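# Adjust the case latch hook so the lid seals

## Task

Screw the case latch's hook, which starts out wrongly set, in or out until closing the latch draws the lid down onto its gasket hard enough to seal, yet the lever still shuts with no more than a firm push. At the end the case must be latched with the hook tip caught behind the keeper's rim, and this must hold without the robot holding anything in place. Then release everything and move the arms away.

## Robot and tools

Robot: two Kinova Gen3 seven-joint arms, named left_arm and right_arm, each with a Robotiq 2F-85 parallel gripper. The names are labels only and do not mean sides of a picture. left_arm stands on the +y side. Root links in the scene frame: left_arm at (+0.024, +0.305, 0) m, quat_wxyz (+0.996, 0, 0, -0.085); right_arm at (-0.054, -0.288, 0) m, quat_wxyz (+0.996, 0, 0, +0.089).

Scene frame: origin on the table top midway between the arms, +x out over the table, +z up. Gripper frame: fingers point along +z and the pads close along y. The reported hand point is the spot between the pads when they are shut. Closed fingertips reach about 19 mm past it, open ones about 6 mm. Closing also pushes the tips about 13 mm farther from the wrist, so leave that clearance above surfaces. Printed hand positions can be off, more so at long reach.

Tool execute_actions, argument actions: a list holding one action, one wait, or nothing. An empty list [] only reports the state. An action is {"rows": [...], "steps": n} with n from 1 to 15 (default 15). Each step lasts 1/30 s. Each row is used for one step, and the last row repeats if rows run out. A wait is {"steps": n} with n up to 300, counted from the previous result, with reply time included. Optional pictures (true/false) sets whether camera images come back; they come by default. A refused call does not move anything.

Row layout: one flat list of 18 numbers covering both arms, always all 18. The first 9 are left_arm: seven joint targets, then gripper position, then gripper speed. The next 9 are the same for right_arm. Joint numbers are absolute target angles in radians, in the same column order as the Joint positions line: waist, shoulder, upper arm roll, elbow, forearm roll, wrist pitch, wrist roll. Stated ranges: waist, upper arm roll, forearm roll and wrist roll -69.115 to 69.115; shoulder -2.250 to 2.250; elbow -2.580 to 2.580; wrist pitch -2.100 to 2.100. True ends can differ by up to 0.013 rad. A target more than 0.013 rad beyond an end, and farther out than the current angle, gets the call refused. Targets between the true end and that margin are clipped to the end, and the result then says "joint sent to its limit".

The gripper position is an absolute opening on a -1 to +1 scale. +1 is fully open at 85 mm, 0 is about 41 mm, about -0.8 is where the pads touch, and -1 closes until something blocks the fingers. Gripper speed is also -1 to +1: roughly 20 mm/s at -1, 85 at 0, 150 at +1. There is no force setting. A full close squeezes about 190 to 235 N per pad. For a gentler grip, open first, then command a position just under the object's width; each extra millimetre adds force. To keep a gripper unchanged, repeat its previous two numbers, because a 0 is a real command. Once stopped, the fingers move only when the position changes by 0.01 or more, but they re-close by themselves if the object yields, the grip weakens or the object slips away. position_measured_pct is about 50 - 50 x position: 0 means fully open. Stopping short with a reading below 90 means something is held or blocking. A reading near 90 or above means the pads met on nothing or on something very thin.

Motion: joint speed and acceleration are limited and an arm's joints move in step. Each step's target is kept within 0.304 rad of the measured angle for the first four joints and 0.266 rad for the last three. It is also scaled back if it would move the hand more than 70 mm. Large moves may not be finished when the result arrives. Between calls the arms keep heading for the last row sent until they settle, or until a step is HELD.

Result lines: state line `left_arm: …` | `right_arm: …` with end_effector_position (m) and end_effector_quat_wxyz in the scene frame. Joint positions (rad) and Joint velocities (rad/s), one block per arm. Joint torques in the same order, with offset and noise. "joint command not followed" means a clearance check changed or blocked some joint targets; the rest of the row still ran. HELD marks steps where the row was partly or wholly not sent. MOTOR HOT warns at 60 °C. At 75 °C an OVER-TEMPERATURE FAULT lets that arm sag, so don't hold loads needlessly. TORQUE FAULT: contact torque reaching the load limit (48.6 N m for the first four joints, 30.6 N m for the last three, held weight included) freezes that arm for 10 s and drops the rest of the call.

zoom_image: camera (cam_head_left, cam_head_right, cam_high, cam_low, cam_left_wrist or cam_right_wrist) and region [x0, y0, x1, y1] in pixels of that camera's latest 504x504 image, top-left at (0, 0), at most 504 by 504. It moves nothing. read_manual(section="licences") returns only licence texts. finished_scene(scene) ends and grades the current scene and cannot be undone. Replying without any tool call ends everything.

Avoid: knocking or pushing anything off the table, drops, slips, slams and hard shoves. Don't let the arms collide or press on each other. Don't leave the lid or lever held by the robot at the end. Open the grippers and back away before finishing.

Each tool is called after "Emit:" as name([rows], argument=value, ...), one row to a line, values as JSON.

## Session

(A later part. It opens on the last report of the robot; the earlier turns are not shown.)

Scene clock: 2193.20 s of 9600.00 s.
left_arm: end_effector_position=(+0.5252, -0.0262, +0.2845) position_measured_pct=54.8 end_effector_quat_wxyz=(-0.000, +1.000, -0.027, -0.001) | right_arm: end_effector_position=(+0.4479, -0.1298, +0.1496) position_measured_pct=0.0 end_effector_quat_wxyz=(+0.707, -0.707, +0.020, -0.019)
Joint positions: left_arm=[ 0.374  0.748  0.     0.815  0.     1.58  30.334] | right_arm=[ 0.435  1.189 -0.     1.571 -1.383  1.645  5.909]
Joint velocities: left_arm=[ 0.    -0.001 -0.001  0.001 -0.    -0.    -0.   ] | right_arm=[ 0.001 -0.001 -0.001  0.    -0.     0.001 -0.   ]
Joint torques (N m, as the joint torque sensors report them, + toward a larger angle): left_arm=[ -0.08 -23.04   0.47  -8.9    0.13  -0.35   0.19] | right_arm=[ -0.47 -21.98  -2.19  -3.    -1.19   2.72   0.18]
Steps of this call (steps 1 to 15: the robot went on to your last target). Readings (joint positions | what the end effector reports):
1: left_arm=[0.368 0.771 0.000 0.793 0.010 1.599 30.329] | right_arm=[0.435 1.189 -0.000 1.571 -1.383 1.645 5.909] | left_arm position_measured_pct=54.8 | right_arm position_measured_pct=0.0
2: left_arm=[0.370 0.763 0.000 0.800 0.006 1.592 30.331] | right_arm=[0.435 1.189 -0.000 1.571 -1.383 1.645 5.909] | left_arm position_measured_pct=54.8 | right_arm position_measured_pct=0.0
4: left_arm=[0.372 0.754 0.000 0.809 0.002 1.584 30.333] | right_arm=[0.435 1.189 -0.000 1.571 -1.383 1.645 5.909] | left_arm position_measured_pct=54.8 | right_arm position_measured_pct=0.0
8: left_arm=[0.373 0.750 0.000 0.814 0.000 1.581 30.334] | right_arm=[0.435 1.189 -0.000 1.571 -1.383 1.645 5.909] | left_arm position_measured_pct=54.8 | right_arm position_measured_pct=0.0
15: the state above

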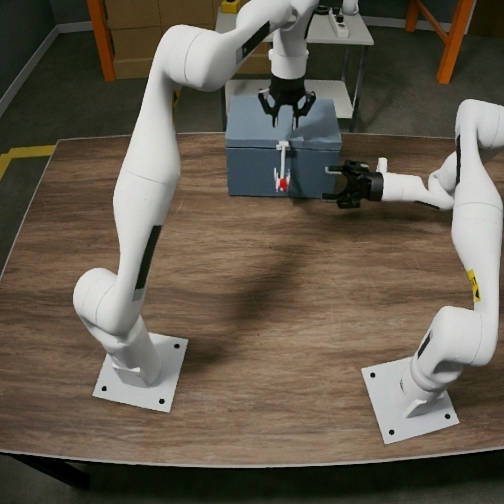

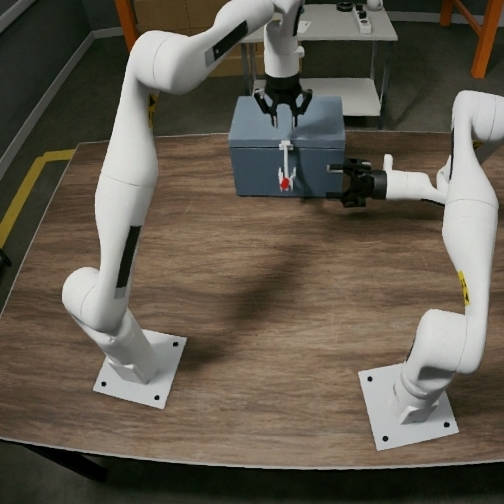

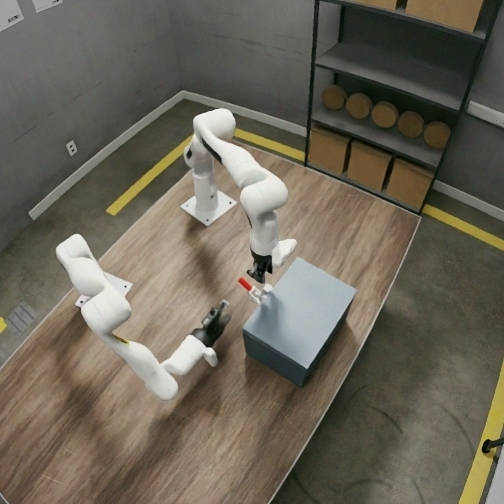

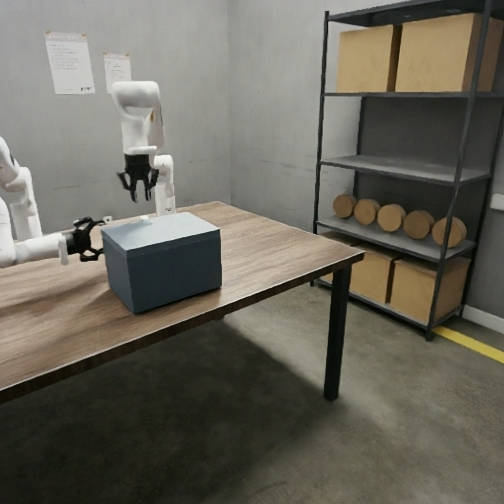

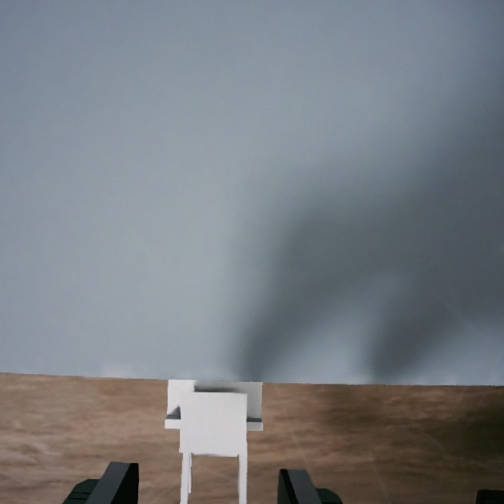

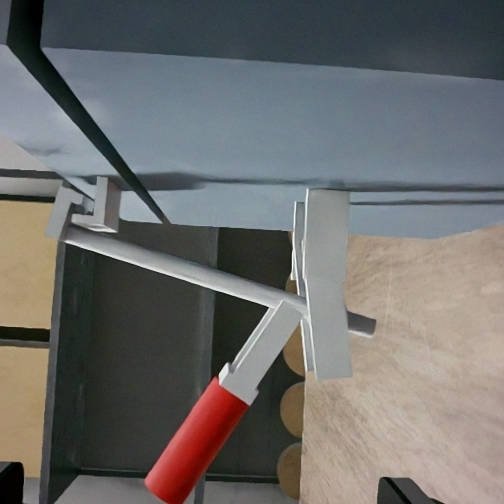

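Emit:
execute_actions([
  {"rows":[[0.5528,0.3843,0,1.4741,-0.182,1.087,30.583,-0.64,0,0.4348,1.1893,0,1.5708,-1.3834,1.6454,5.9086,1,0.5]],"steps":15},
], pictures=false)

Emit:
execute_actions([
  {"steps":15},
], pictures=false)

Emit:
execute_actions([
  {"rows":[[0.5528,0.4001,0,1.5094,-0.1888,1.0359,30.5949,-0.64,0,0.4348,1.1893,0,1.5708,-1.3834,1.6454,5.9086,1,0.5],[0.5528,0.4001,0,1.5094,-0.1888,1.0359,30.5949,-0.64,0,0.4348,1.1893,0,1.5708,-1.3834,1.6454,5.9086,1,0.5],[0.5528,0.4159,0,1.5447,-0.1955,0.9848,30.6068,-0.64,0,0.4348,1.1893,0,1.5708,-1.3834,1.6454,5.9086,1,0.5],[0.5528,0.4159,0,1.5447,-0.1955,0.9848,30.6068,-0.64,0,0.4348,1.1893,0,1.5708,-1.3834,1.6454,5.9086,1,0.5],[0.5528,0.4317,0,1.58,-0.2023,0.9336,30.6187,-0.64,0,0.4348,1.1893,0,1.5708,-1.3834,1.6454,5.9086,1,0.5],[0.5528,0.4317,0,1.58,-0.2023,0.9336,30.6187,-0.64,0,0.4348,1.1893,0,1.5708,-1.3834,1.6454,5.9086,1,0.5],[0.5528,0.4475,0,1.6152,-0.2091,0.8825,30.6306,-0.64,0,0.4348,1.1893,0,1.5708,-1.3834,1.6454,5.9086,1,0.5]],"steps":15},
], pictures=false)

Emit:
execute_actions([
  {"steps":12},
])

Scene clock: 2214.97 s of 9600.00 s.
left_arm: end_effector_position=(+0.4707, -0.0430, +0.3345) position_measured_pct=81.7 end_effector_quat_wxyz=(+0.022, +0.989, -0.014, +0.147) | right_arm: end_effector_position=(+0.4479, -0.1298, +0.1496) position_measured_pct=0.0 end_effector_quat_wxyz=(+0.707, -0.707, +0.020, -0.019)
Joint positions: left_arm=[ 0.532  0.429  0.001  1.253 -0.163  1.206 30.557] | right_arm=[ 0.435  1.189 -0.     1.571 -1.383  1.645  5.909]
Joint velocities: left_arm=[ 0.157 -0.34  -0.004  1.188 -0.165 -0.812  0.226] | right_arm=[-0.001 -0.001  0.     0.    -0.    -0.     0.   ]
Joint torques (N m, as the joint torque sensors report them, + toward a larger angle): left_arm=[ -1.1  -15.64  -0.78  -8.47   0.23  -0.73   0.22] | right_arm=[ -0.11 -21.6   -2.59  -3.15  -1.4    2.73   0.22]
Steps of this call (steps 1 to 15: the robot went on to your last target; steps 16 to 638: nothing new was sent; steps 639 to 653: all 15 steps of this action). Readings (joint positions | what the end effector reports):
639: left_arm=[0.375 0.746 -0.000 0.816 -0.001 1.579 30.335] | right_arm=[0.435 1.189 -0.000 1.571 -1.383 1.645 5.909] | left_arm position_measured_pct=54.8 | right_arm position_measured_pct=0.0
640: left_arm=[0.379 0.740 -0.001 0.823 -0.004 1.574 30.339] | right_arm=[0.435 1.189 -0.000 1.571 -1.383 1.645 5.909] | left_arm position_measured_pct=55.6 | right_arm position_measured_pct=0.0
642: left_arm=[0.396 0.710 -0.002 0.851 -0.020 1.551 30.360] | right_arm=[0.435 1.189 -0.000 1.571 -1.383 1.645 5.909] | left_arm position_measured_pct=59.5 | right_arm position_measured_pct=0.0
646: left_arm=[0.459 0.590 0.000 0.970 -0.083 1.447 30.448] | right_arm=[0.435 1.189 -0.000 1.571 -1.383 1.645 5.909] | left_arm position_measured_pct=71.0 | right_arm position_measured_pct=0.0
653: the state above

Scene clock: 2215.47 s of 9600.00 s.
left_arm: end_effector_position=(+0.4320, -0.0204, +0.2844) position_measured_pct=82.1 end_effector_quat_wxyz=(+0.002, +0.991, -0.026, +0.129) | right_arm: end_effector_position=(+0.4479, -0.1298, +0.1496) position_measured_pct=0.0 end_effector_quat_wxyz=(+0.707, -0.707, +0.020, -0.019)
Joint positions: left_arm=[ 0.553  0.385  0.     1.474 -0.182  1.087 30.583] | right_arm=[ 0.435  1.189 -0.     1.571 -1.383  1.645  5.909]
Joint velocities: left_arm=[ 0.002 -0.006  0.001  0.003  0.    -0.001 -0.001] | right_arm=[-0.001  0.     0.    -0.    -0.001  0.    -0.   ]
Joint torques (N m, as the joint torque sensors report them, + toward a larger angle): left_arm=[ -0.12 -17.42   0.1   -9.51  -0.29  -1.06   0.  ] | right_arm=[ -0.37 -21.58  -2.26  -3.24  -1.32   2.55   0.29]
Steps of this call (steps 1 to 15: the robot went on to your last target). Readings (joint positions | what the end effector reports):
1: left_arm=[0.537 0.419 0.001 1.292 -0.168 1.181 30.563] | right_arm=[0.435 1.189 -0.000 1.571 -1.383 1.645 5.909] | left_arm position_measured_pct=81.7 | right_arm position_measured_pct=0.0
2: left_arm=[0.541 0.410 0.001 1.329 -0.172 1.160 30.569] | right_arm=[0.435 1.189 -0.000 1.571 -1.383 1.645 5.909] | left_arm position_measured_pct=81.7 | right_arm position_measured_pct=0.0
4: left_arm=[0.547 0.398 0.000 1.392 -0.177 1.126 30.577] | right_arm=[0.435 1.189 -0.000 1.571 -1.383 1.645 5.909] | left_arm position_measured_pct=82.1 | right_arm position_measured_pct=0.0
8: left_arm=[0.551 0.389 0.000 1.464 -0.182 1.092 30.583] | right_arm=[0.435 1.189 -0.000 1.571 -1.383 1.645 5.909] | left_arm position_measured_pct=82.1 | right_arm position_measured_pct=0.0
15: the state above

Scene clock: 2215.97 s of 9600.00 s.
left_arm: end_effector_position=(+0.4329, -0.0213, +0.2160) position_measured_pct=82.1 end_effector_quat_wxyz=(+0.004, +0.991, -0.027, +0.131) | right_arm: end_effector_position=(+0.4479, -0.1298, +0.1496) position_measured_pct=0.0 end_effector_quat_wxyz=(+0.707, -0.707, +0.020, -0.019)
Joint positions: left_arm=[ 0.553  0.446  0.     1.613 -0.209  0.885 30.63 ] | right_arm=[ 0.435  1.189 -0.     1.571 -1.383  1.645  5.909]
Joint velocities: left_arm=[ 0.     0.016 -0.001  0.025 -0.006 -0.038  0.009] | right_arm=[ 0.001 -0.001  0.    -0.    -0.    -0.    -0.   ]
Joint torques (N m, as the joint torque sensors report them, + toward a larger angle): left_arm=[ -0.45 -17.69  -0.13  -8.81  -0.13  -0.57   0.57] | right_arm=[ -0.24 -21.97  -2.39  -3.4   -1.37   2.66   0.36]
Steps of this call (steps 1 to 15: all 15 steps of this action). Readings (joint positions | what the end effector reports):
1: left_arm=[0.553 0.386 0.000 1.475 -0.182 1.086 30.583] | right_arm=[0.435 1.189 -0.000 1.571 -1.383 1.645 5.909] | left_arm position_measured_pct=82.1 | right_arm position_measured_pct=0.0
2: left_arm=[0.553 0.388 0.000 1.480 -0.183 1.078 30.585] | right_arm=[0.435 1.189 -0.000 1.571 -1.383 1.645 5.909] | left_arm position_measured_pct=82.1 | right_arm position_measured_pct=0.0
4: left_arm=[0.553 0.397 0.000 1.501 -0.187 1.048 30.592] | right_arm=[0.435 1.189 -0.000 1.571 -1.383 1.645 5.909] | left_arm position_measured_pct=82.1 | right_arm position_measured_pct=0.0
8: left_arm=[0.553 0.422 -0.000 1.558 -0.198 0.965 30.611] | right_arm=[0.435 1.189 -0.000 1.571 -1.383 1.645 5.909] | left_arm position_measured_pct=82.1 | right_arm position_measured_pct=0.0
15: the state above

Scene clock: 2216.37 s of 9600.00 s.
left_arm: end_effector_position=(+0.4328, -0.0212, +0.2149) position_measured_pct=82.1 end_effector_quat_wxyz=(+0.004, +0.991, -0.027, +0.130) | right_arm: end_effector_position=(+0.4479, -0.1298, +0.1496) position_measured_pct=0.0 end_effector_quat_wxyz=(+0.707, -0.707, +0.020, -0.019)
Joint positions: left_arm=[ 0.553  0.447  0.     1.615 -0.209  0.883 30.631] | right_arm=[ 0.435  1.189 -0.     1.571 -1.383  1.645  5.909]
Joint velocities: left_arm=[ 0.     0.    -0.001  0.     0.    -0.     0.   ] | right_arm=[-0.001 -0.001  0.001  0.    -0.     0.    -0.   ]
Joint torques (N m, as the joint torque sensors report them, + toward a larger angle): left_arm=[ -0.22 -17.52   0.05  -8.72  -0.3   -0.85   0.02] | right_arm=[ -0.18 -22.11  -2.26  -3.2   -1.46   2.78   0.2 ]
Steps of this call (steps 1 to 12: the robot went on to your last target). Readings (joint positions | what the end effector reports):
1: left_arm=[0.553 0.447 0.000 1.614 -0.209 0.884 30.630] | right_arm=[0.435 1.189 -0.000 1.571 -1.383 1.645 5.909] | left_arm position_measured_pct=82.1 | right_arm position_measured_pct=0.0
2: left_arm=[0.553 0.447 0.000 1.614 -0.209 0.883 30.630] | right_arm=[0.435 1.189 -0.000 1.571 -1.383 1.645 5.909] | left_arm position_measured_pct=82.1 | right_arm position_measured_pct=0.0
4: left_arm=[0.553 0.447 0.000 1.615 -0.209 0.883 30.631] | right_arm=[0.435 1.189 -0.000 1.571 -1.383 1.645 5.909] | left_arm position_measured_pct=82.1 | right_arm position_measured_pct=0.0
8: left_arm=[0.553 0.447 0.000 1.615 -0.209 0.883 30.631] | right_arm=[0.435 1.189 -0.000 1.571 -1.383 1.645 5.909] | left_arm position_measured_pct=82.1 | right_arm position_measured_pct=0.0
12: the state above

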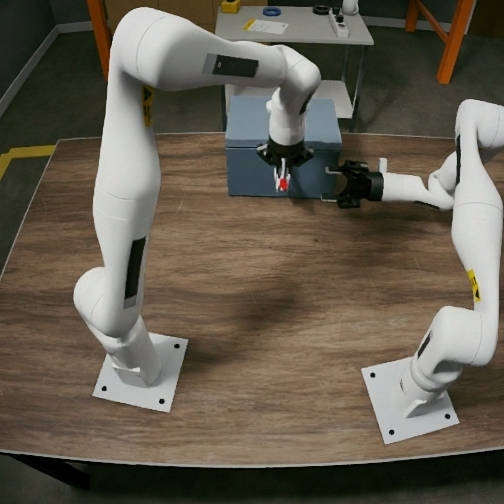

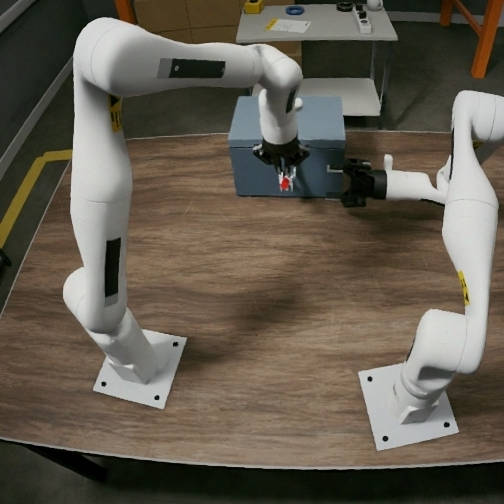

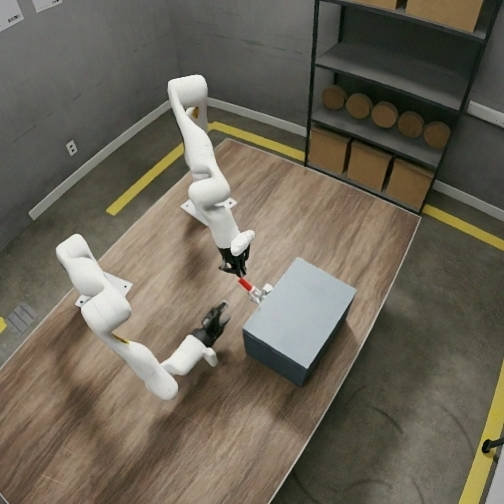

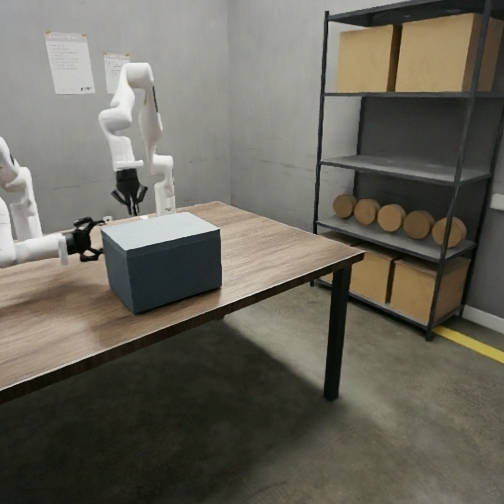

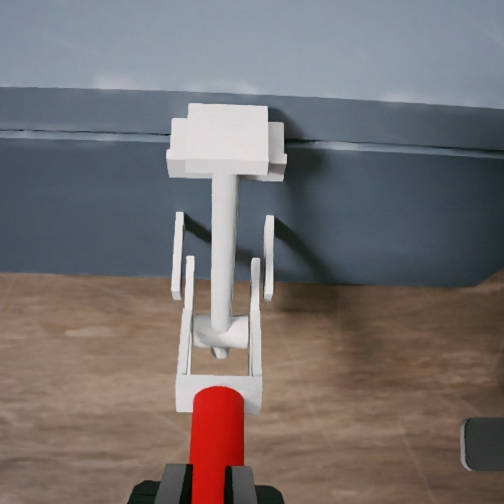

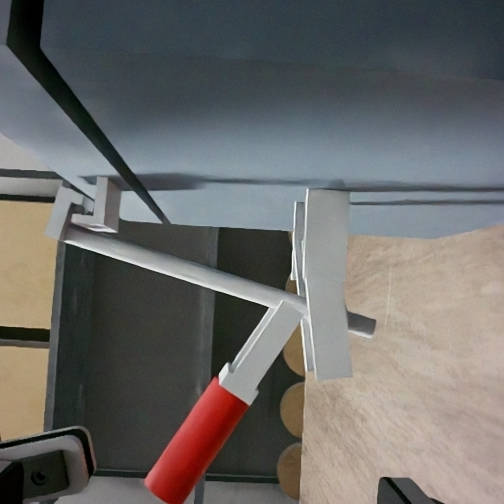

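Emit:
execute_actions([
  {"rows":[[0.5525,0.452,0,1.6202,-0.2109,0.8732,30.6331,-0.64,0,0.4348,1.1893,0,1.5708,-1.3834,1.6454,5.9086,1,0.5],[0.5523,0.4564,0,1.6252,-0.2127,0.864,30.6355,-0.64,0,0.4348,1.1893,0,1.5708,-1.3834,1.6454,5.9086,1,0.5],[0.552,0.4609,0,1.6301,-0.2145,0.8547,30.638,-0.64,0,0.4348,1.1893,0,1.5708,-1.3834,1.6454,5.9086,1,0.5],[0.5517,0.4653,0,1.6351,-0.2163,0.8454,30.6404,-0.64,0,0.4348,1.1893,0,1.5708,-1.3834,1.6454,5.9086,1,0.5],[0.5515,0.4698,0,1.6401,-0.2181,0.8362,30.6429,-0.64,0,0.4348,1.1893,0,1.5708,-1.3834,1.6454,5.9086,1,0.5],[0.5512,0.4743,0,1.6451,-0.2198,0.8269,30.6453,-0.64,0,0.4348,1.1893,0,1.5708,-1.3834,1.6454,5.9086,1,0.5],[0.5509,0.4787,0,1.6501,-0.2216,0.8176,30.6478,-0.64,0,0.4348,1.1893,0,1.5708,-1.3834,1.6454,5.9086,1,0.5],[0.5506,0.4832,0,1.655,-0.2234,0.8083,30.6502,-0.64,0,0.4348,1.1893,0,1.5708,-1.3834,1.6454,5.9086,1,0.5],[0.5504,0.4876,0,1.66,-0.2252,0.7991,30.6527,-0.64,0,0.4348,1.1893,0,1.5708,-1.3834,1.6454,5.9086,1,0.5],[0.5501,0.4921,0,1.665,-0.227,0.7898,30.6551,-0.64,0,0.4348,1.1893,0,1.5708,-1.3834,1.6454,5.9086,1,0.5]],"steps":15},
], pictures=false)

Emit:
execute_actions([
  {"rows":[[0.5511,0.4931,0,1.669,-0.2285,0.7851,30.6579,-0.64,0,0.4348,1.1893,0,1.5708,-1.3834,1.6454,5.9086,1,0.5],[0.552,0.4942,0,1.673,-0.2299,0.7804,30.6606,-0.64,0,0.4348,1.1893,0,1.5708,-1.3834,1.6454,5.9086,1,0.5],[0.553,0.4952,0,1.677,-0.2314,0.7757,30.6634,-0.64,0,0.4348,1.1893,0,1.5708,-1.3834,1.6454,5.9086,1,0.5],[0.5539,0.4962,0,1.681,-0.2328,0.771,30.6662,-0.64,0,0.4348,1.1893,0,1.5708,-1.3834,1.6454,5.9086,1,0.5],[0.5549,0.4973,0,1.685,-0.2343,0.7663,30.669,-0.64,0,0.4348,1.1893,0,1.5708,-1.3834,1.6454,5.9086,1,0.5],[0.5558,0.4983,0,1.689,-0.2357,0.7615,30.6717,-0.64,0,0.4348,1.1893,0,1.5708,-1.3834,1.6454,5.9086,1,0.5],[0.5568,0.4993,0,1.693,-0.2372,0.7568,30.6745,-0.64,0,0.4348,1.1893,0,1.5708,-1.3834,1.6454,5.9086,1,0.5],[0.5577,0.5003,0,1.697,-0.2386,0.7521,30.6773,-0.64,0,0.4348,1.1893,0,1.5708,-1.3834,1.6454,5.9086,1,0.5],[0.5587,0.5014,0,1.701,-0.2401,0.7474,30.68,-0.64,0,0.4348,1.1893,0,1.5708,-1.3834,1.6454,5.9086,1,0.5],[0.5596,0.5024,0,1.705,-0.2415,0.7427,30.6828,-0.64,0,0.4348,1.1893,0,1.5708,-1.3834,1.6454,5.9086,1,0.5]],"steps":15},
], pictures=false)

Emit:
execute_actions([
  {"steps":10},
])

Emit:
zoom_image(camera="cam_right_wrist", region=[0, 20, 100, 100])

Scene clock: 2254.30 s of 9600.00 s.
left_arm: end_effector_position=(+0.4349, -0.0215, +0.1824) position_measured_pct=82.1 end_effector_quat_wxyz=(+0.004, +0.991, -0.027, +0.131) | right_arm: end_effector_position=(+0.4479, -0.1298, +0.1496) position_measured_pct=0.0 end_effector_quat_wxyz=(+0.707, -0.707, +0.020, -0.019)
Joint positions: left_arm=[ 0.55   0.49   0.     1.663 -0.226  0.793 30.654] | right_arm=[ 0.435  1.189 -0.     1.571 -1.383  1.645  5.909]
Joint velocities: left_arm=[-0.001  0.021 -0.001  0.019 -0.008 -0.038  0.01 ] | right_arm=[-0.     0.001  0.     0.     0.     0.    -0.   ]
Joint torques (N m, as the joint torque sensors report them, + toward a larger angle): left_arm=[ -0.07 -18.23  -0.09  -7.39  -0.03  -1.43  -0.32] | right_arm=[ -0.28 -21.76  -2.32  -3.38  -1.2    2.8    0.25]
Steps of this call (steps 1 to 15: the robot went on to your last target; steps 16 to 1123: nothing new was sent; steps 1124 to 1138: all 15 steps of this action). Readings (joint positions | what the end effector reports):
1124: left_arm=[0.553 0.448 0.000 1.616 -0.209 0.882 30.631] | right_arm=[0.435 1.189 -0.000 1.571 -1.383 1.645 5.909] | left_arm position_measured_pct=82.1 | right_arm position_measured_pct=0.0
1125: left_arm=[0.553 0.450 0.000 1.617 -0.210 0.878 30.632] | right_arm=[0.435 1.189 -0.000 1.571 -1.383 1.645 5.909] | left_arm position_measured_pct=82.1 | right_arm position_measured_pct=0.0
1127: left_arm=[0.552 0.455 0.000 1.623 -0.212 0.867 30.635] | right_arm=[0.435 1.189 -0.000 1.571 -1.383 1.645 5.909] | left_arm position_measured_pct=82.1 | right_arm position_measured_pct=0.0
1131: left_arm=[0.551 0.471 0.000 1.641 -0.218 0.835 30.643] | right_arm=[0.435 1.189 -0.000 1.571 -1.383 1.645 5.909] | left_arm position_measured_pct=82.1 | right_arm position_measured_pct=0.0
1138: the state above

Scene clock: 2254.80 s of 9600.00 s.
left_arm: end_effector_position=(+0.4284, -0.0212, +0.1670) position_measured_pct=82.1 end_effector_quat_wxyz=(+0.004, +0.991, -0.027, +0.131) | right_arm: end_effector_position=(+0.4479, -0.1298, +0.1496) position_measured_pct=0.0 end_effector_quat_wxyz=(+0.707, -0.707, +0.020, -0.019)
Joint positions: left_arm=[ 0.559  0.501  0.     1.703 -0.241  0.744 30.682] | right_arm=[ 0.435  1.189 -0.     1.571 -1.383  1.645  5.909]
Joint velocities: left_arm=[ 0.004  0.    -0.001  0.014 -0.006 -0.019  0.01 ] | right_arm=[-0.001 -0.    -0.     0.     0.     0.     0.   ]
Joint torques (N m, as the joint torque sensors report them, + toward a larger angle): left_arm=[ -0.52 -17.18  -0.1   -7.35  -0.47  -0.72  -0.07] | right_arm=[ -0.21 -21.54  -2.29  -3.38  -1.3    2.73   0.17]
Steps of this call (steps 1 to 15: all 15 steps of this action). Readings (joint positions | what the end effector reports):
1: left_arm=[0.550 0.491 -0.000 1.664 -0.227 0.791 30.655] | right_arm=[0.435 1.189 -0.000 1.571 -1.383 1.645 5.909] | left_arm position_measured_pct=82.1 | right_arm position_measured_pct=0.0
2: left_arm=[0.551 0.491 -0.000 1.666 -0.227 0.789 30.656] | right_arm=[0.435 1.189 -0.000 1.571 -1.383 1.645 5.909] | left_arm position_measured_pct=82.1 | right_arm position_measured_pct=0.0
4: left_arm=[0.552 0.493 -0.000 1.671 -0.229 0.782 30.660] | right_arm=[0.435 1.189 -0.000 1.571 -1.383 1.645 5.909] | left_arm position_measured_pct=82.1 | right_arm position_measured_pct=0.0
8: left_arm=[0.555 0.497 0.000 1.686 -0.235 0.765 30.669] | right_arm=[0.435 1.189 -0.000 1.571 -1.383 1.645 5.909] | left_arm position_measured_pct=82.1 | right_arm position_measured_pct=0.0
15: the state above

Scene clock: 2255.13 s of 9600.00 s.
left_arm: end_effector_position=(+0.4283, -0.0213, +0.1668) position_measured_pct=82.1 end_effector_quat_wxyz=(+0.004, +0.991, -0.027, +0.131) | right_arm: end_effector_position=(+0.4479, -0.1298, +0.1496) position_measured_pct=0.0 end_effector_quat_wxyz=(+0.707, -0.707, +0.020, -0.019)
Joint positions: left_arm=[ 0.56   0.501 -0.     1.704 -0.242  0.742 30.683] | right_arm=[ 0.435  1.189 -0.     1.571 -1.383  1.645  5.909]
Joint velocities: left_arm=[-0.001 -0.    -0.     0.    -0.     0.    -0.   ] | right_arm=[ 0.002 -0.     0.    -0.     0.     0.     0.   ]
Joint torques (N m, as the joint torque sensors report them, + toward a larger angle): left_arm=[ -0.26 -16.87   0.49  -6.68  -0.03  -0.72  -0.03] | right_arm=[  0.06 -21.85  -2.01  -3.11  -1.38   2.83   0.38]
Steps of this call (steps 1 to 10: the robot went on to your last target). Readings (joint positions | what the end effector reports):
1: left_arm=[0.559 0.501 0.000 1.703 -0.241 0.743 30.682] | right_arm=[0.435 1.189 -0.000 1.571 -1.383 1.645 5.909] | left_arm position_measured_pct=82.1 | right_arm position_measured_pct=0.0
2: left_arm=[0.559 0.501 -0.000 1.704 -0.241 0.743 30.682] | right_arm=[0.435 1.189 -0.000 1.571 -1.383 1.645 5.909] | left_arm position_measured_pct=82.1 | right_arm position_measured_pct=0.0
4: left_arm=[0.559 0.501 -0.000 1.704 -0.242 0.743 30.683] | right_arm=[0.435 1.189 -0.000 1.571 -1.383 1.645 5.909] | left_arm position_measured_pct=82.1 | right_arm position_measured_pct=0.0
8: left_arm=[0.560 0.501 -0.000 1.704 -0.242 0.742 30.683] | right_arm=[0.435 1.189 -0.000 1.571 -1.383 1.645 5.909] | left_arm position_measured_pct=82.1 | right_arm position_measured_pct=0.0
10: the state above

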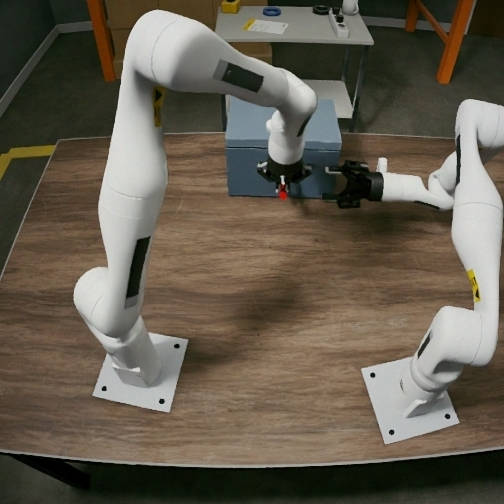

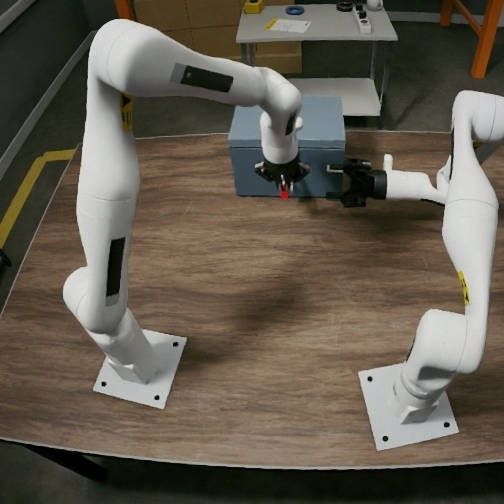

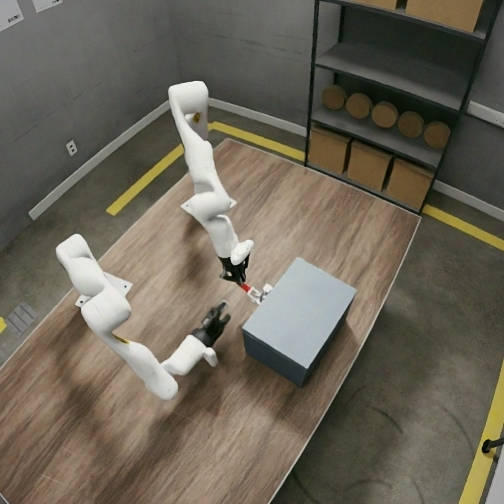

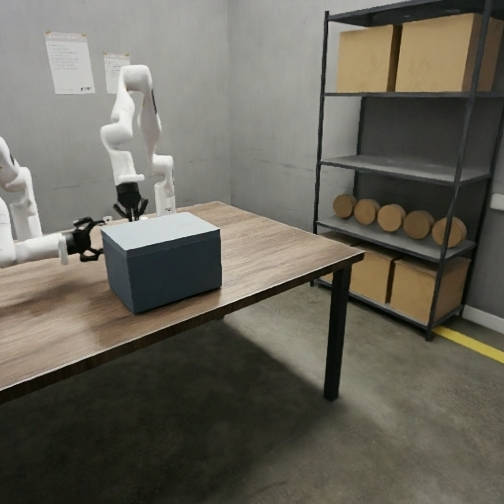

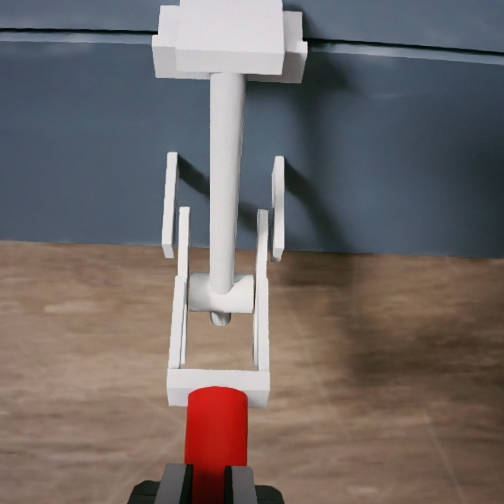

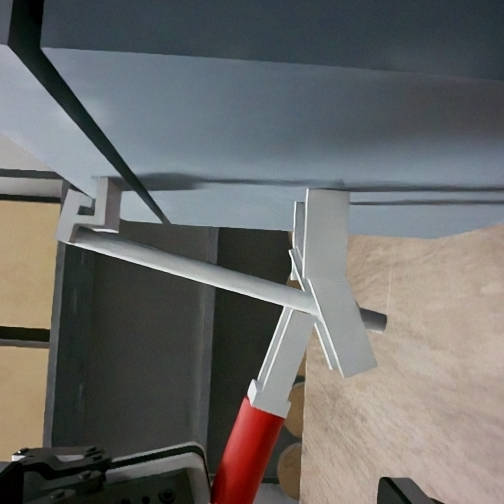

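Region (0, 20, 100, 100) of cam_right_wrist's 504x504 image, scaled by 5.040; it fills the top 403 rows of this view, and the rest is white.

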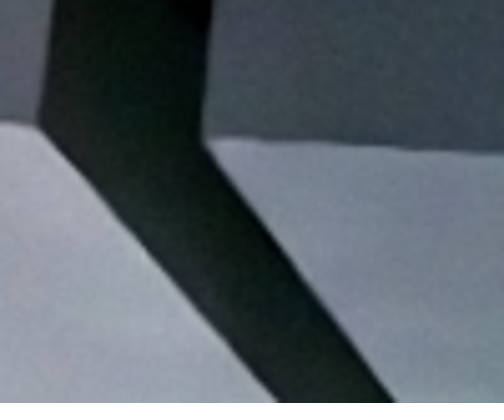

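Emit:
execute_actions([
  {"rows":[[0.5604,0.5038,0,1.7083,-0.243,0.7383,30.6854,-0.64,0,0.4348,1.1893,0,1.5708,-1.3834,1.6454,5.9086,1,0.5],[0.5611,0.5051,0,1.7116,-0.2445,0.7339,30.688,-0.64,0,0.4348,1.1893,0,1.5708,-1.3834,1.6454,5.9086,1,0.5],[0.5619,0.5065,0,1.715,-0.246,0.7295,30.6906,-0.64,0,0.4348,1.1893,0,1.5708,-1.3834,1.6454,5.9086,1,0.5],[0.5626,0.5078,0,1.7183,-0.2475,0.7251,30.6932,-0.64,0,0.4348,1.1893,0,1.5708,-1.3834,1.6454,5.9086,1,0.5],[0.5634,0.5092,0,1.7216,-0.2491,0.7208,30.6959,-0.64,0,0.4348,1.1893,0,1.5708,-1.3834,1.6454,5.9086,1,0.5],[0.5641,0.5106,0,1.7249,-0.2506,0.7164,30.6985,-0.64,0,0.4348,1.1893,0,1.5708,-1.3834,1.6454,5.9086,1,0.5],[0.5649,0.5119,0,1.7282,-0.2521,0.712,30.7011,-0.64,0,0.4348,1.1893,0,1.5708,-1.3834,1.6454,5.9086,1,0.5],[0.5656,0.5133,0,1.7316,-0.2536,0.7076,30.7037,-0.64,0,0.4348,1.1893,0,1.5708,-1.3834,1.6454,5.9086,1,0.5],[0.5664,0.5146,0,1.7349,-0.2551,0.7032,30.7063,-0.64,0,0.4348,1.1893,0,1.5708,-1.3834,1.6454,5.9086,1,0.5],[0.5671,0.516,0,1.7382,-0.2566,0.6988,30.7089,-0.64,0,0.4348,1.1893,0,1.5708,-1.3834,1.6454,5.9086,1,0.5]],"steps":15},
], pictures=false)

Emit:
execute_actions([
  {"steps":10},
])

Emit:
zoom_image(camera="cam_right_wrist", region=[0, 20, 100, 100])

Emit:
zoom_image(camera="cam_right_wrist", region=[280, 220, 400, 390])

Scene clock: 2274.87 s of 9600.00 s.
left_arm: end_effector_position=(+0.4251, -0.0224, +0.1559) position_measured_pct=82.1 end_effector_quat_wxyz=(+0.007, +0.991, -0.026, +0.135) | right_arm: end_effector_position=(+0.4479, -0.1298, +0.1496) position_measured_pct=0.0 end_effector_quat_wxyz=(+0.707, -0.707, +0.020, -0.019)
Joint positions: left_arm=[ 0.567  0.51  -0.     1.733 -0.257  0.699 30.708] | right_arm=[ 0.435  1.189 -0.     1.571 -1.383  1.645  5.909]
Joint velocities: left_arm=[ 0.003  0.002 -0.001  0.012 -0.007 -0.017  0.01 ] | right_arm=[-0.002  0.    -0.    -0.    -0.     0.001  0.   ]
Joint torques (N m, as the joint torque sensors report them, + toward a larger angle): left_arm=[ -0.12 -14.21   0.77  -5.05   0.25  -0.11   0.39] | right_arm=[ -0.25 -21.98  -2.37  -3.23  -1.26   2.72   0.07]
Steps of this call (steps 1 to 15: the robot went on to your last target; steps 16 to 577: nothing new was sent; steps 578 to 592: all 15 steps of this action). Readings (joint positions | what the end effector reports):
578: left_arm=[0.560 0.501 -0.000 1.705 -0.242 0.742 30.683] | right_arm=[0.435 1.189 -0.000 1.571 -1.383 1.645 5.909] | left_arm position_measured_pct=82.1 | right_arm position_measured_pct=0.0
579: left_arm=[0.560 0.502 -0.000 1.706 -0.242 0.740 30.684] | right_arm=[0.435 1.189 -0.000 1.571 -1.383 1.645 5.909] | left_arm position_measured_pct=82.1 | right_arm position_measured_pct=0.0
581: left_arm=[0.561 0.503 -0.000 1.710 -0.244 0.735 30.687] | right_arm=[0.435 1.189 -0.000 1.571 -1.383 1.645 5.909] | left_arm position_measured_pct=82.1 | right_arm position_measured_pct=0.0
585: left_arm=[0.564 0.507 -0.000 1.720 -0.250 0.718 30.697] | right_arm=[0.435 1.189 -0.000 1.571 -1.383 1.645 5.909] | left_arm position_measured_pct=82.1 | right_arm position_measured_pct=0.0
592: the state above

Scene clock: 2275.20 s of 9600.00 s.
left_arm: end_effector_position=(+0.4250, -0.0224, +0.1558) position_measured_pct=82.1 end_effector_quat_wxyz=(+0.007, +0.990, -0.026, +0.135) | right_arm: end_effector_position=(+0.4479, -0.1298, +0.1496) position_measured_pct=0.0 end_effector_quat_wxyz=(+0.707, -0.707, +0.020, -0.019)
Joint positions: left_arm=[ 0.567  0.51  -0.     1.734 -0.257  0.697 30.709] | right_arm=[ 0.435  1.189 -0.     1.571 -1.383  1.645  5.909]
Joint velocities: left_arm=[ 0.001 -0.001  0.     0.    -0.    -0.001  0.   ] | right_arm=[ 0.001  0.001 -0.     0.    -0.     0.     0.   ]
Joint torques (N m, as the joint torque sensors report them, + toward a larger angle): left_arm=[  0.15 -13.8    0.34  -4.34   0.38  -0.05   0.  ] | right_arm=[ -0.11 -21.71  -2.31  -3.09  -1.32   2.5    0.27]
Steps of this call (steps 1 to 10: the robot went on to your last target). Readings (joint positions | what the end effector reports):
1: left_arm=[0.567 0.510 -0.000 1.734 -0.257 0.698 30.708] | right_arm=[0.435 1.189 -0.000 1.571 -1.383 1.645 5.909] | left_arm position_measured_pct=82.1 | right_arm position_measured_pct=0.0
2: left_arm=[0.567 0.510 -0.000 1.734 -0.257 0.698 30.709] | right_arm=[0.435 1.189 -0.000 1.571 -1.383 1.645 5.909] | left_arm position_measured_pct=82.1 | right_arm position_measured_pct=0.0
4: left_arm=[0.567 0.510 -0.000 1.734 -0.257 0.698 30.709] | right_arm=[0.435 1.189 -0.000 1.571 -1.383 1.645 5.909] | left_arm position_measured_pct=82.1 | right_arm position_measured_pct=0.0
8: left_arm=[0.567 0.510 -0.000 1.734 -0.257 0.697 30.709] | right_arm=[0.435 1.189 -0.000 1.571 -1.383 1.645 5.909] | left_arm position_measured_pct=82.1 | right_arm position_measured_pct=0.0
10: the state above

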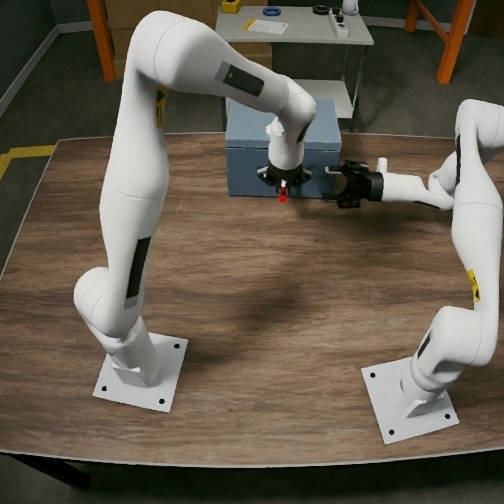

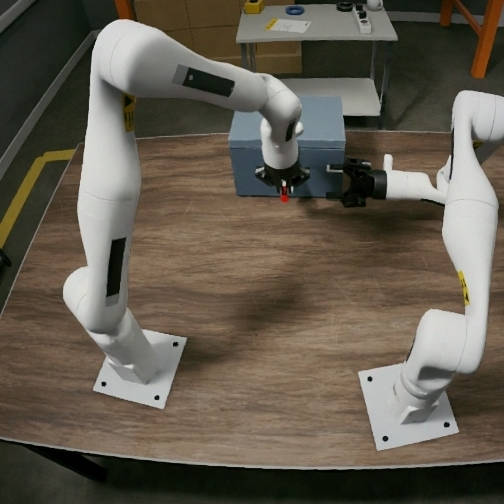

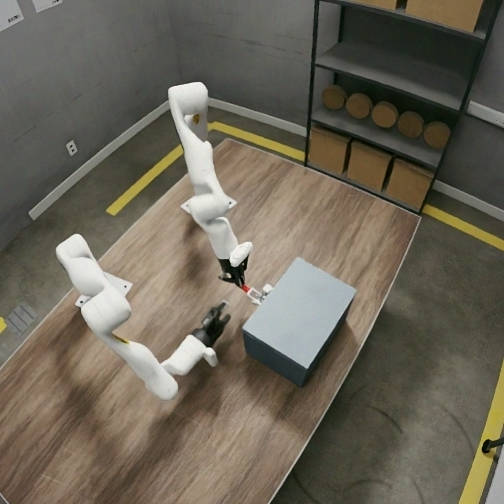

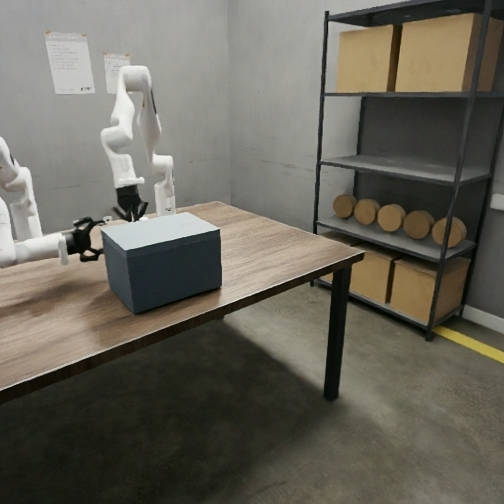

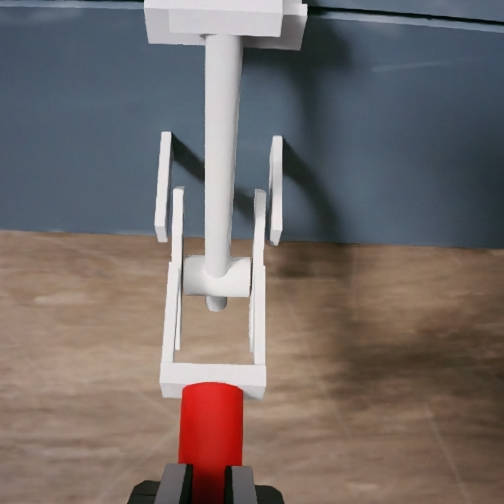

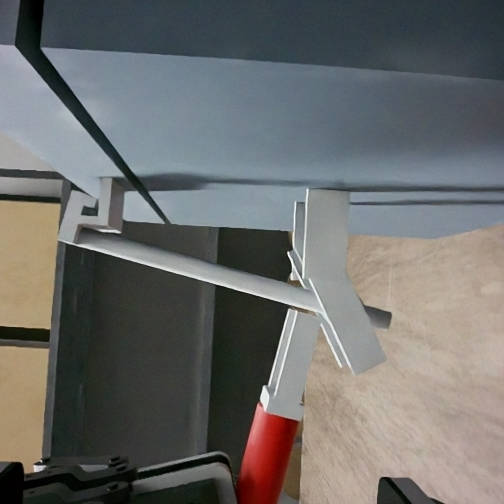

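Region (0, 20, 100, 100) of cam_right_wrist's 504x504 image, scaled by 5.040; it fills the top 403 rows of this view, and the rest is white.

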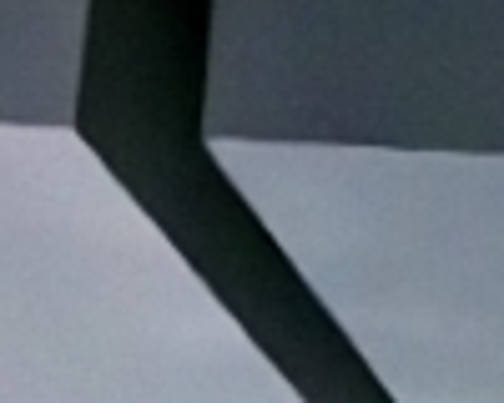

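Region (280, 220, 400, 390) of cam_right_wrist's 504x504 image, scaled by 2.965; it fills the left 356 columns of this view, and the rest is white.

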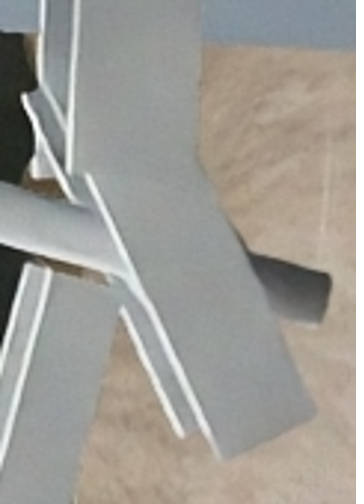

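Emit:
execute_actions([
  {"rows":[[0.5656,0.5133,0,1.7316,-0.2536,0.7076,30.7037,-0.64,0,0.4348,1.1893,0,1.5708,-1.3834,1.6454,5.9086,1,0.5],[0.5641,0.5106,0,1.7249,-0.2506,0.7164,30.6985,-0.64,0,0.4348,1.1893,0,1.5708,-1.3834,1.6454,5.9086,1,0.5],[0.5626,0.5078,0,1.7183,-0.2475,0.7251,30.6932,-0.64,0,0.4348,1.1893,0,1.5708,-1.3834,1.6454,5.9086,1,0.5],[0.5611,0.5051,0,1.7116,-0.2445,0.7339,30.688,-0.64,0,0.4348,1.1893,0,1.5708,-1.3834,1.6454,5.9086,1,0.5],[0.5596,0.5024,0,1.705,-0.2415,0.7427,30.6828,-0.64,0,0.4348,1.1893,0,1.5708,-1.3834,1.6454,5.9086,1,0.5],[0.5582,0.4947,0,1.6935,-0.2375,0.7578,30.6766,-0.64,0,0.4348,1.1893,0,1.5708,-1.3834,1.6454,5.9086,1,0.5],[0.5568,0.485,0,1.68,-0.233,0.778,30.669,-0.64,0,0.4348,1.1893,0,1.5708,-1.3834,1.6454,5.9086,1,0.5],[0.5558,0.4756,0,1.6638,-0.227,0.804,30.6594,-0.64,0,0.4348,1.1893,0,1.5708,-1.3834,1.6454,5.9086,1,0.5],[0.5548,0.4662,0,1.6476,-0.221,0.8302,30.6498,-0.64,0,0.4348,1.1893,0,1.5708,-1.3834,1.6454,5.9086,1,0.5],[0.5538,0.4569,0,1.6314,-0.215,0.8563,30.6402,-0.64,0,0.4348,1.1893,0,1.5708,-1.3834,1.6454,5.9086,1,0.5],[0.5528,0.4475,0,1.6152,-0.2091,0.8825,30.6306,-0.64,0,0.4348,1.1893,0,1.5708,-1.3834,1.6454,5.9086,1,0.5],[0.5528,0.4317,0,1.58,-0.2023,0.9336,30.6187,-0.64,0,0.4348,1.1893,0,1.5708,-1.3834,1.6454,5.9086,1,0.5],[0.5528,0.4159,0,1.5447,-0.1955,0.9848,30.6068,-0.64,0,0.4348,1.1893,0,1.5708,-1.3834,1.6454,5.9086,1,0.5],[0.5528,0.4001,0,1.5094,-0.1888,1.0359,30.5949,-0.64,0,0.4348,1.1893,0,1.5708,-1.3834,1.6454,5.9086,1,0.5],[0.5528,0.3843,0,1.4741,-0.182,1.087,30.583,-0.64,0,0.4348,1.1893,0,1.5708,-1.3834,1.6454,5.9086,1,0.5]],"steps":15},
], pictures=false)

Emit:
execute_actions([
  {"steps":12},
])

Emit:
zoom_image(camera="cam_right_wrist", region=[280, 220, 400, 390])

Emit:
zoom_image(camera="cam_right_wrist", region=[0, 150, 200, 350])

Scene clock: 2335.70 s of 9600.00 s.
left_arm: end_effector_position=(+0.4338, -0.0219, +0.2220) position_measured_pct=82.1 end_effector_quat_wxyz=(+0.003, +0.991, -0.026, +0.131) | right_arm: end_effector_position=(+0.4479, -0.1298, +0.1496) position_measured_pct=0.0 end_effector_quat_wxyz=(+0.707, -0.707, +0.020, -0.019)
Joint positions: left_arm=[ 0.554  0.442 -0.     1.599 -0.209  0.903 30.629] | right_arm=[ 0.435  1.189 -0.     1.571 -1.383  1.645  5.909]
Joint velocities: left_arm=[-0.011 -0.314 -0.    -0.665  0.153  0.98  -0.262] | right_arm=[ 0.001  0.    -0.001  0.     0.     0.    -0.   ]
Joint torques (N m, as the joint torque sensors report them, + toward a larger angle): left_arm=[ -0.69 -19.9   -0.15  -9.58   0.    -0.72   0.13] | right_arm=[ -0.22 -21.84  -2.41  -3.1   -1.35   2.83   0.24]
Steps of this call (steps 1 to 15: the robot went on to your last target; steps 16 to 1800: nothing new was sent; steps 1801 to 1815: all 15 steps of this action). Readings (joint positions | what the end effector reports):
1801: left_arm=[0.567 0.510 -0.000 1.734 -0.257 0.698 30.709] | right_arm=[0.435 1.189 -0.000 1.571 -1.383 1.645 5.909] | left_arm position_measured_pct=82.1 | right_arm position_measured_pct=0.0
1802: left_arm=[0.566 0.510 -0.000 1.732 -0.256 0.701 30.707] | right_arm=[0.435 1.189 -0.000 1.571 -1.383 1.645 5.909] | left_arm position_measured_pct=82.1 | right_arm position_measured_pct=0.0
1804: left_arm=[0.564 0.507 0.000 1.724 -0.252 0.711 30.701] | right_arm=[0.435 1.189 -0.000 1.571 -1.383 1.645 5.909] | left_arm position_measured_pct=82.1 | right_arm position_measured_pct=0.0
1808: left_arm=[0.560 0.496 0.000 1.701 -0.241 0.747 30.683] | right_arm=[0.435 1.189 -0.000 1.571 -1.383 1.645 5.909] | left_arm position_measured_pct=82.1 | right_arm position_measured_pct=0.0
1815: the state above

Scene clock: 2336.10 s of 9600.00 s.
left_arm: end_effector_position=(+0.4319, -0.0205, +0.2843) position_measured_pct=82.1 end_effector_quat_wxyz=(+0.002, +0.991, -0.026, +0.129) | right_arm: end_effector_position=(+0.4479, -0.1298, +0.1496) position_measured_pct=0.0 end_effector_quat_wxyz=(+0.707, -0.707, +0.020, -0.019)
Joint positions: left_arm=[ 0.553  0.385  0.     1.475 -0.182  1.086 30.583] | right_arm=[ 0.435  1.189 -0.     1.571 -1.383  1.645  5.909]
Joint velocities: left_arm=[-0.    -0.005  0.    -0.007  0.001  0.008 -0.002] | right_arm=[-0.002  0.     0.001  0.    -0.     0.    -0.   ]
Joint torques (N m, as the joint torque sensors report them, + toward a larger angle): left_arm=[ -0.2  -16.73   0.17  -9.38  -0.24  -0.88   0.23] | right_arm=[ -0.35 -21.7   -2.16  -3.11  -1.35   2.68   0.32]
Steps of this call (steps 1 to 12: the robot went on to your last target). Readings (joint positions | what the end effector reports):
1: left_arm=[0.554 0.432 -0.000 1.576 -0.204 0.937 30.621] | right_arm=[0.435 1.189 -0.000 1.571 -1.383 1.645 5.909] | left_arm position_measured_pct=82.1 | right_arm position_measured_pct=0.0
2: left_arm=[0.554 0.421 -0.000 1.553 -0.199 0.971 30.612] | right_arm=[0.435 1.189 -0.000 1.571 -1.383 1.645 5.909] | left_arm position_measured_pct=82.1 | right_arm position_measured_pct=0.0
4: left_arm=[0.553 0.403 -0.000 1.514 -0.190 1.029 30.597] | right_arm=[0.435 1.189 -0.000 1.571 -1.383 1.645 5.909] | left_arm position_measured_pct=82.1 | right_arm position_measured_pct=0.0
8: left_arm=[0.553 0.387 -0.000 1.477 -0.183 1.082 30.584] | right_arm=[0.435 1.189 -0.000 1.571 -1.383 1.645 5.909] | left_arm position_measured_pct=82.1 | right_arm position_measured_pct=0.0
12: the state above

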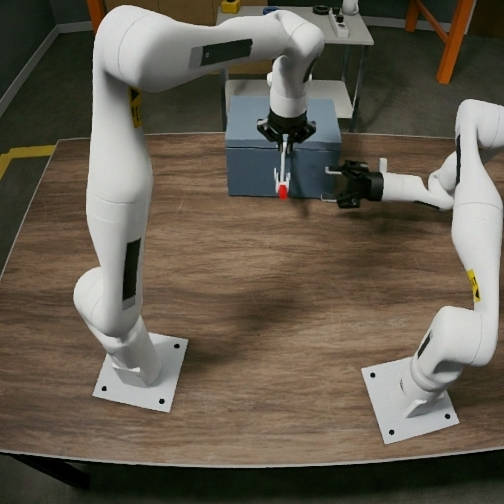

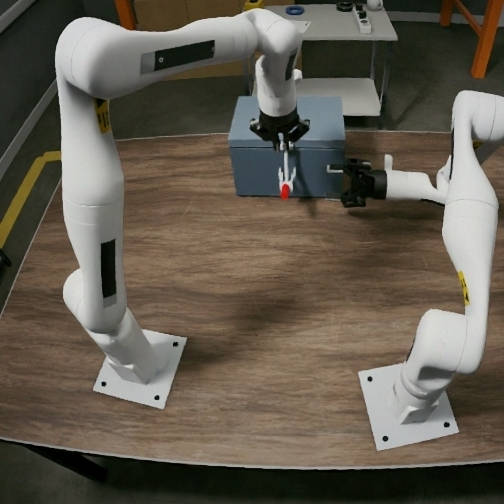

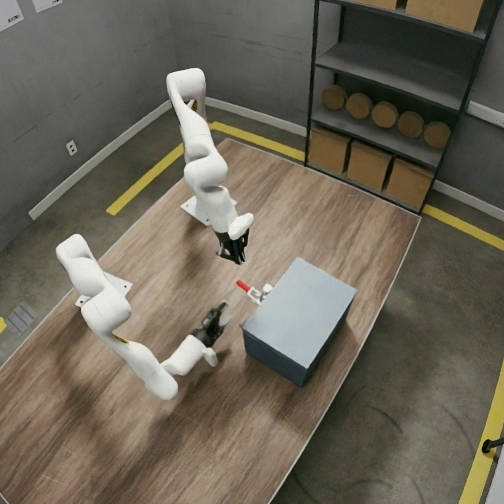

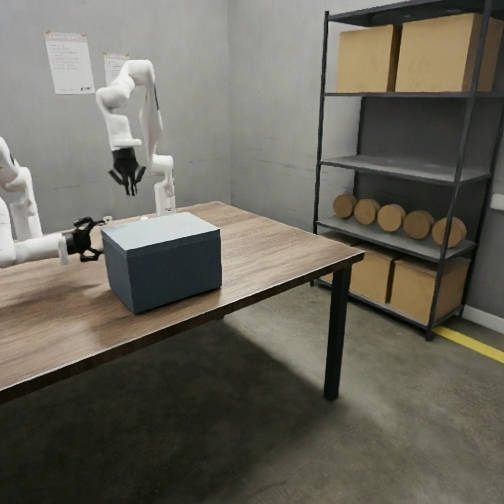

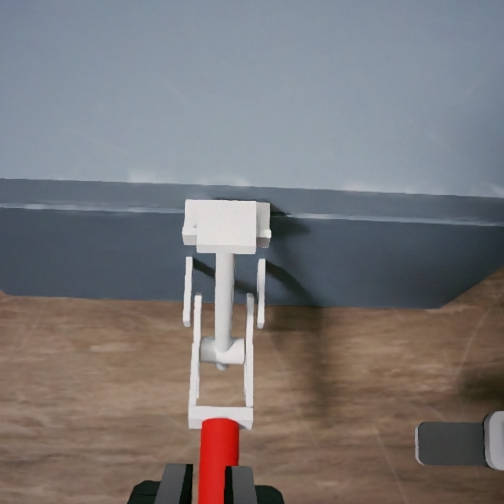

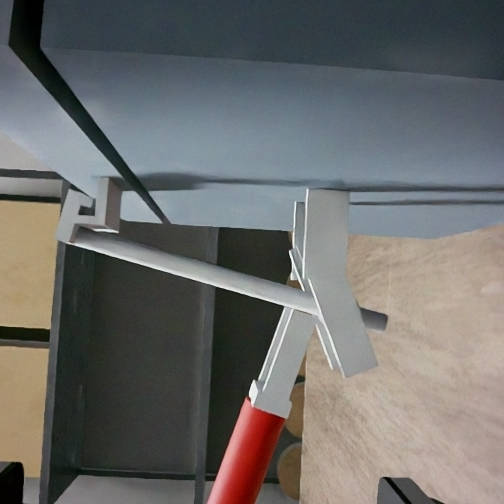

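Region (280, 220, 400, 390) of cam_right_wrist's 504x504 image, scaled by 2.965; it fills the left 356 columns of this view, and the rest is white.

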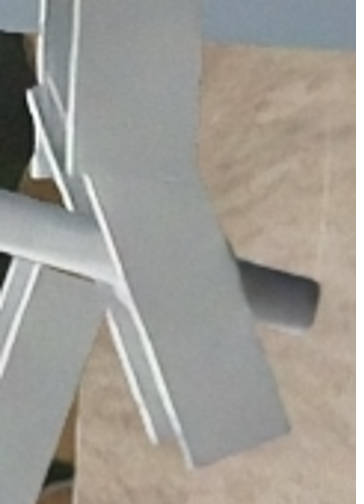

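Region (0, 150, 200, 350) of cam_right_wrist's 504x504 image, scaled by 2.520.

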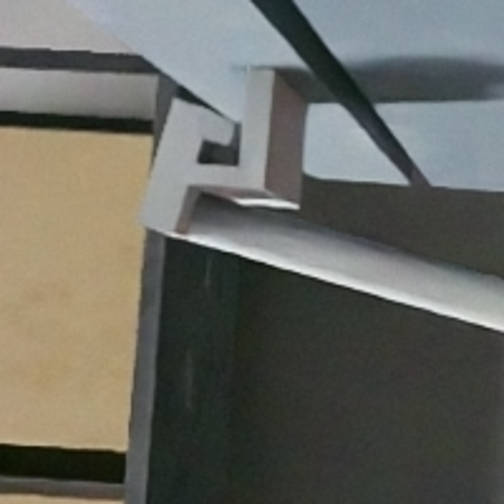

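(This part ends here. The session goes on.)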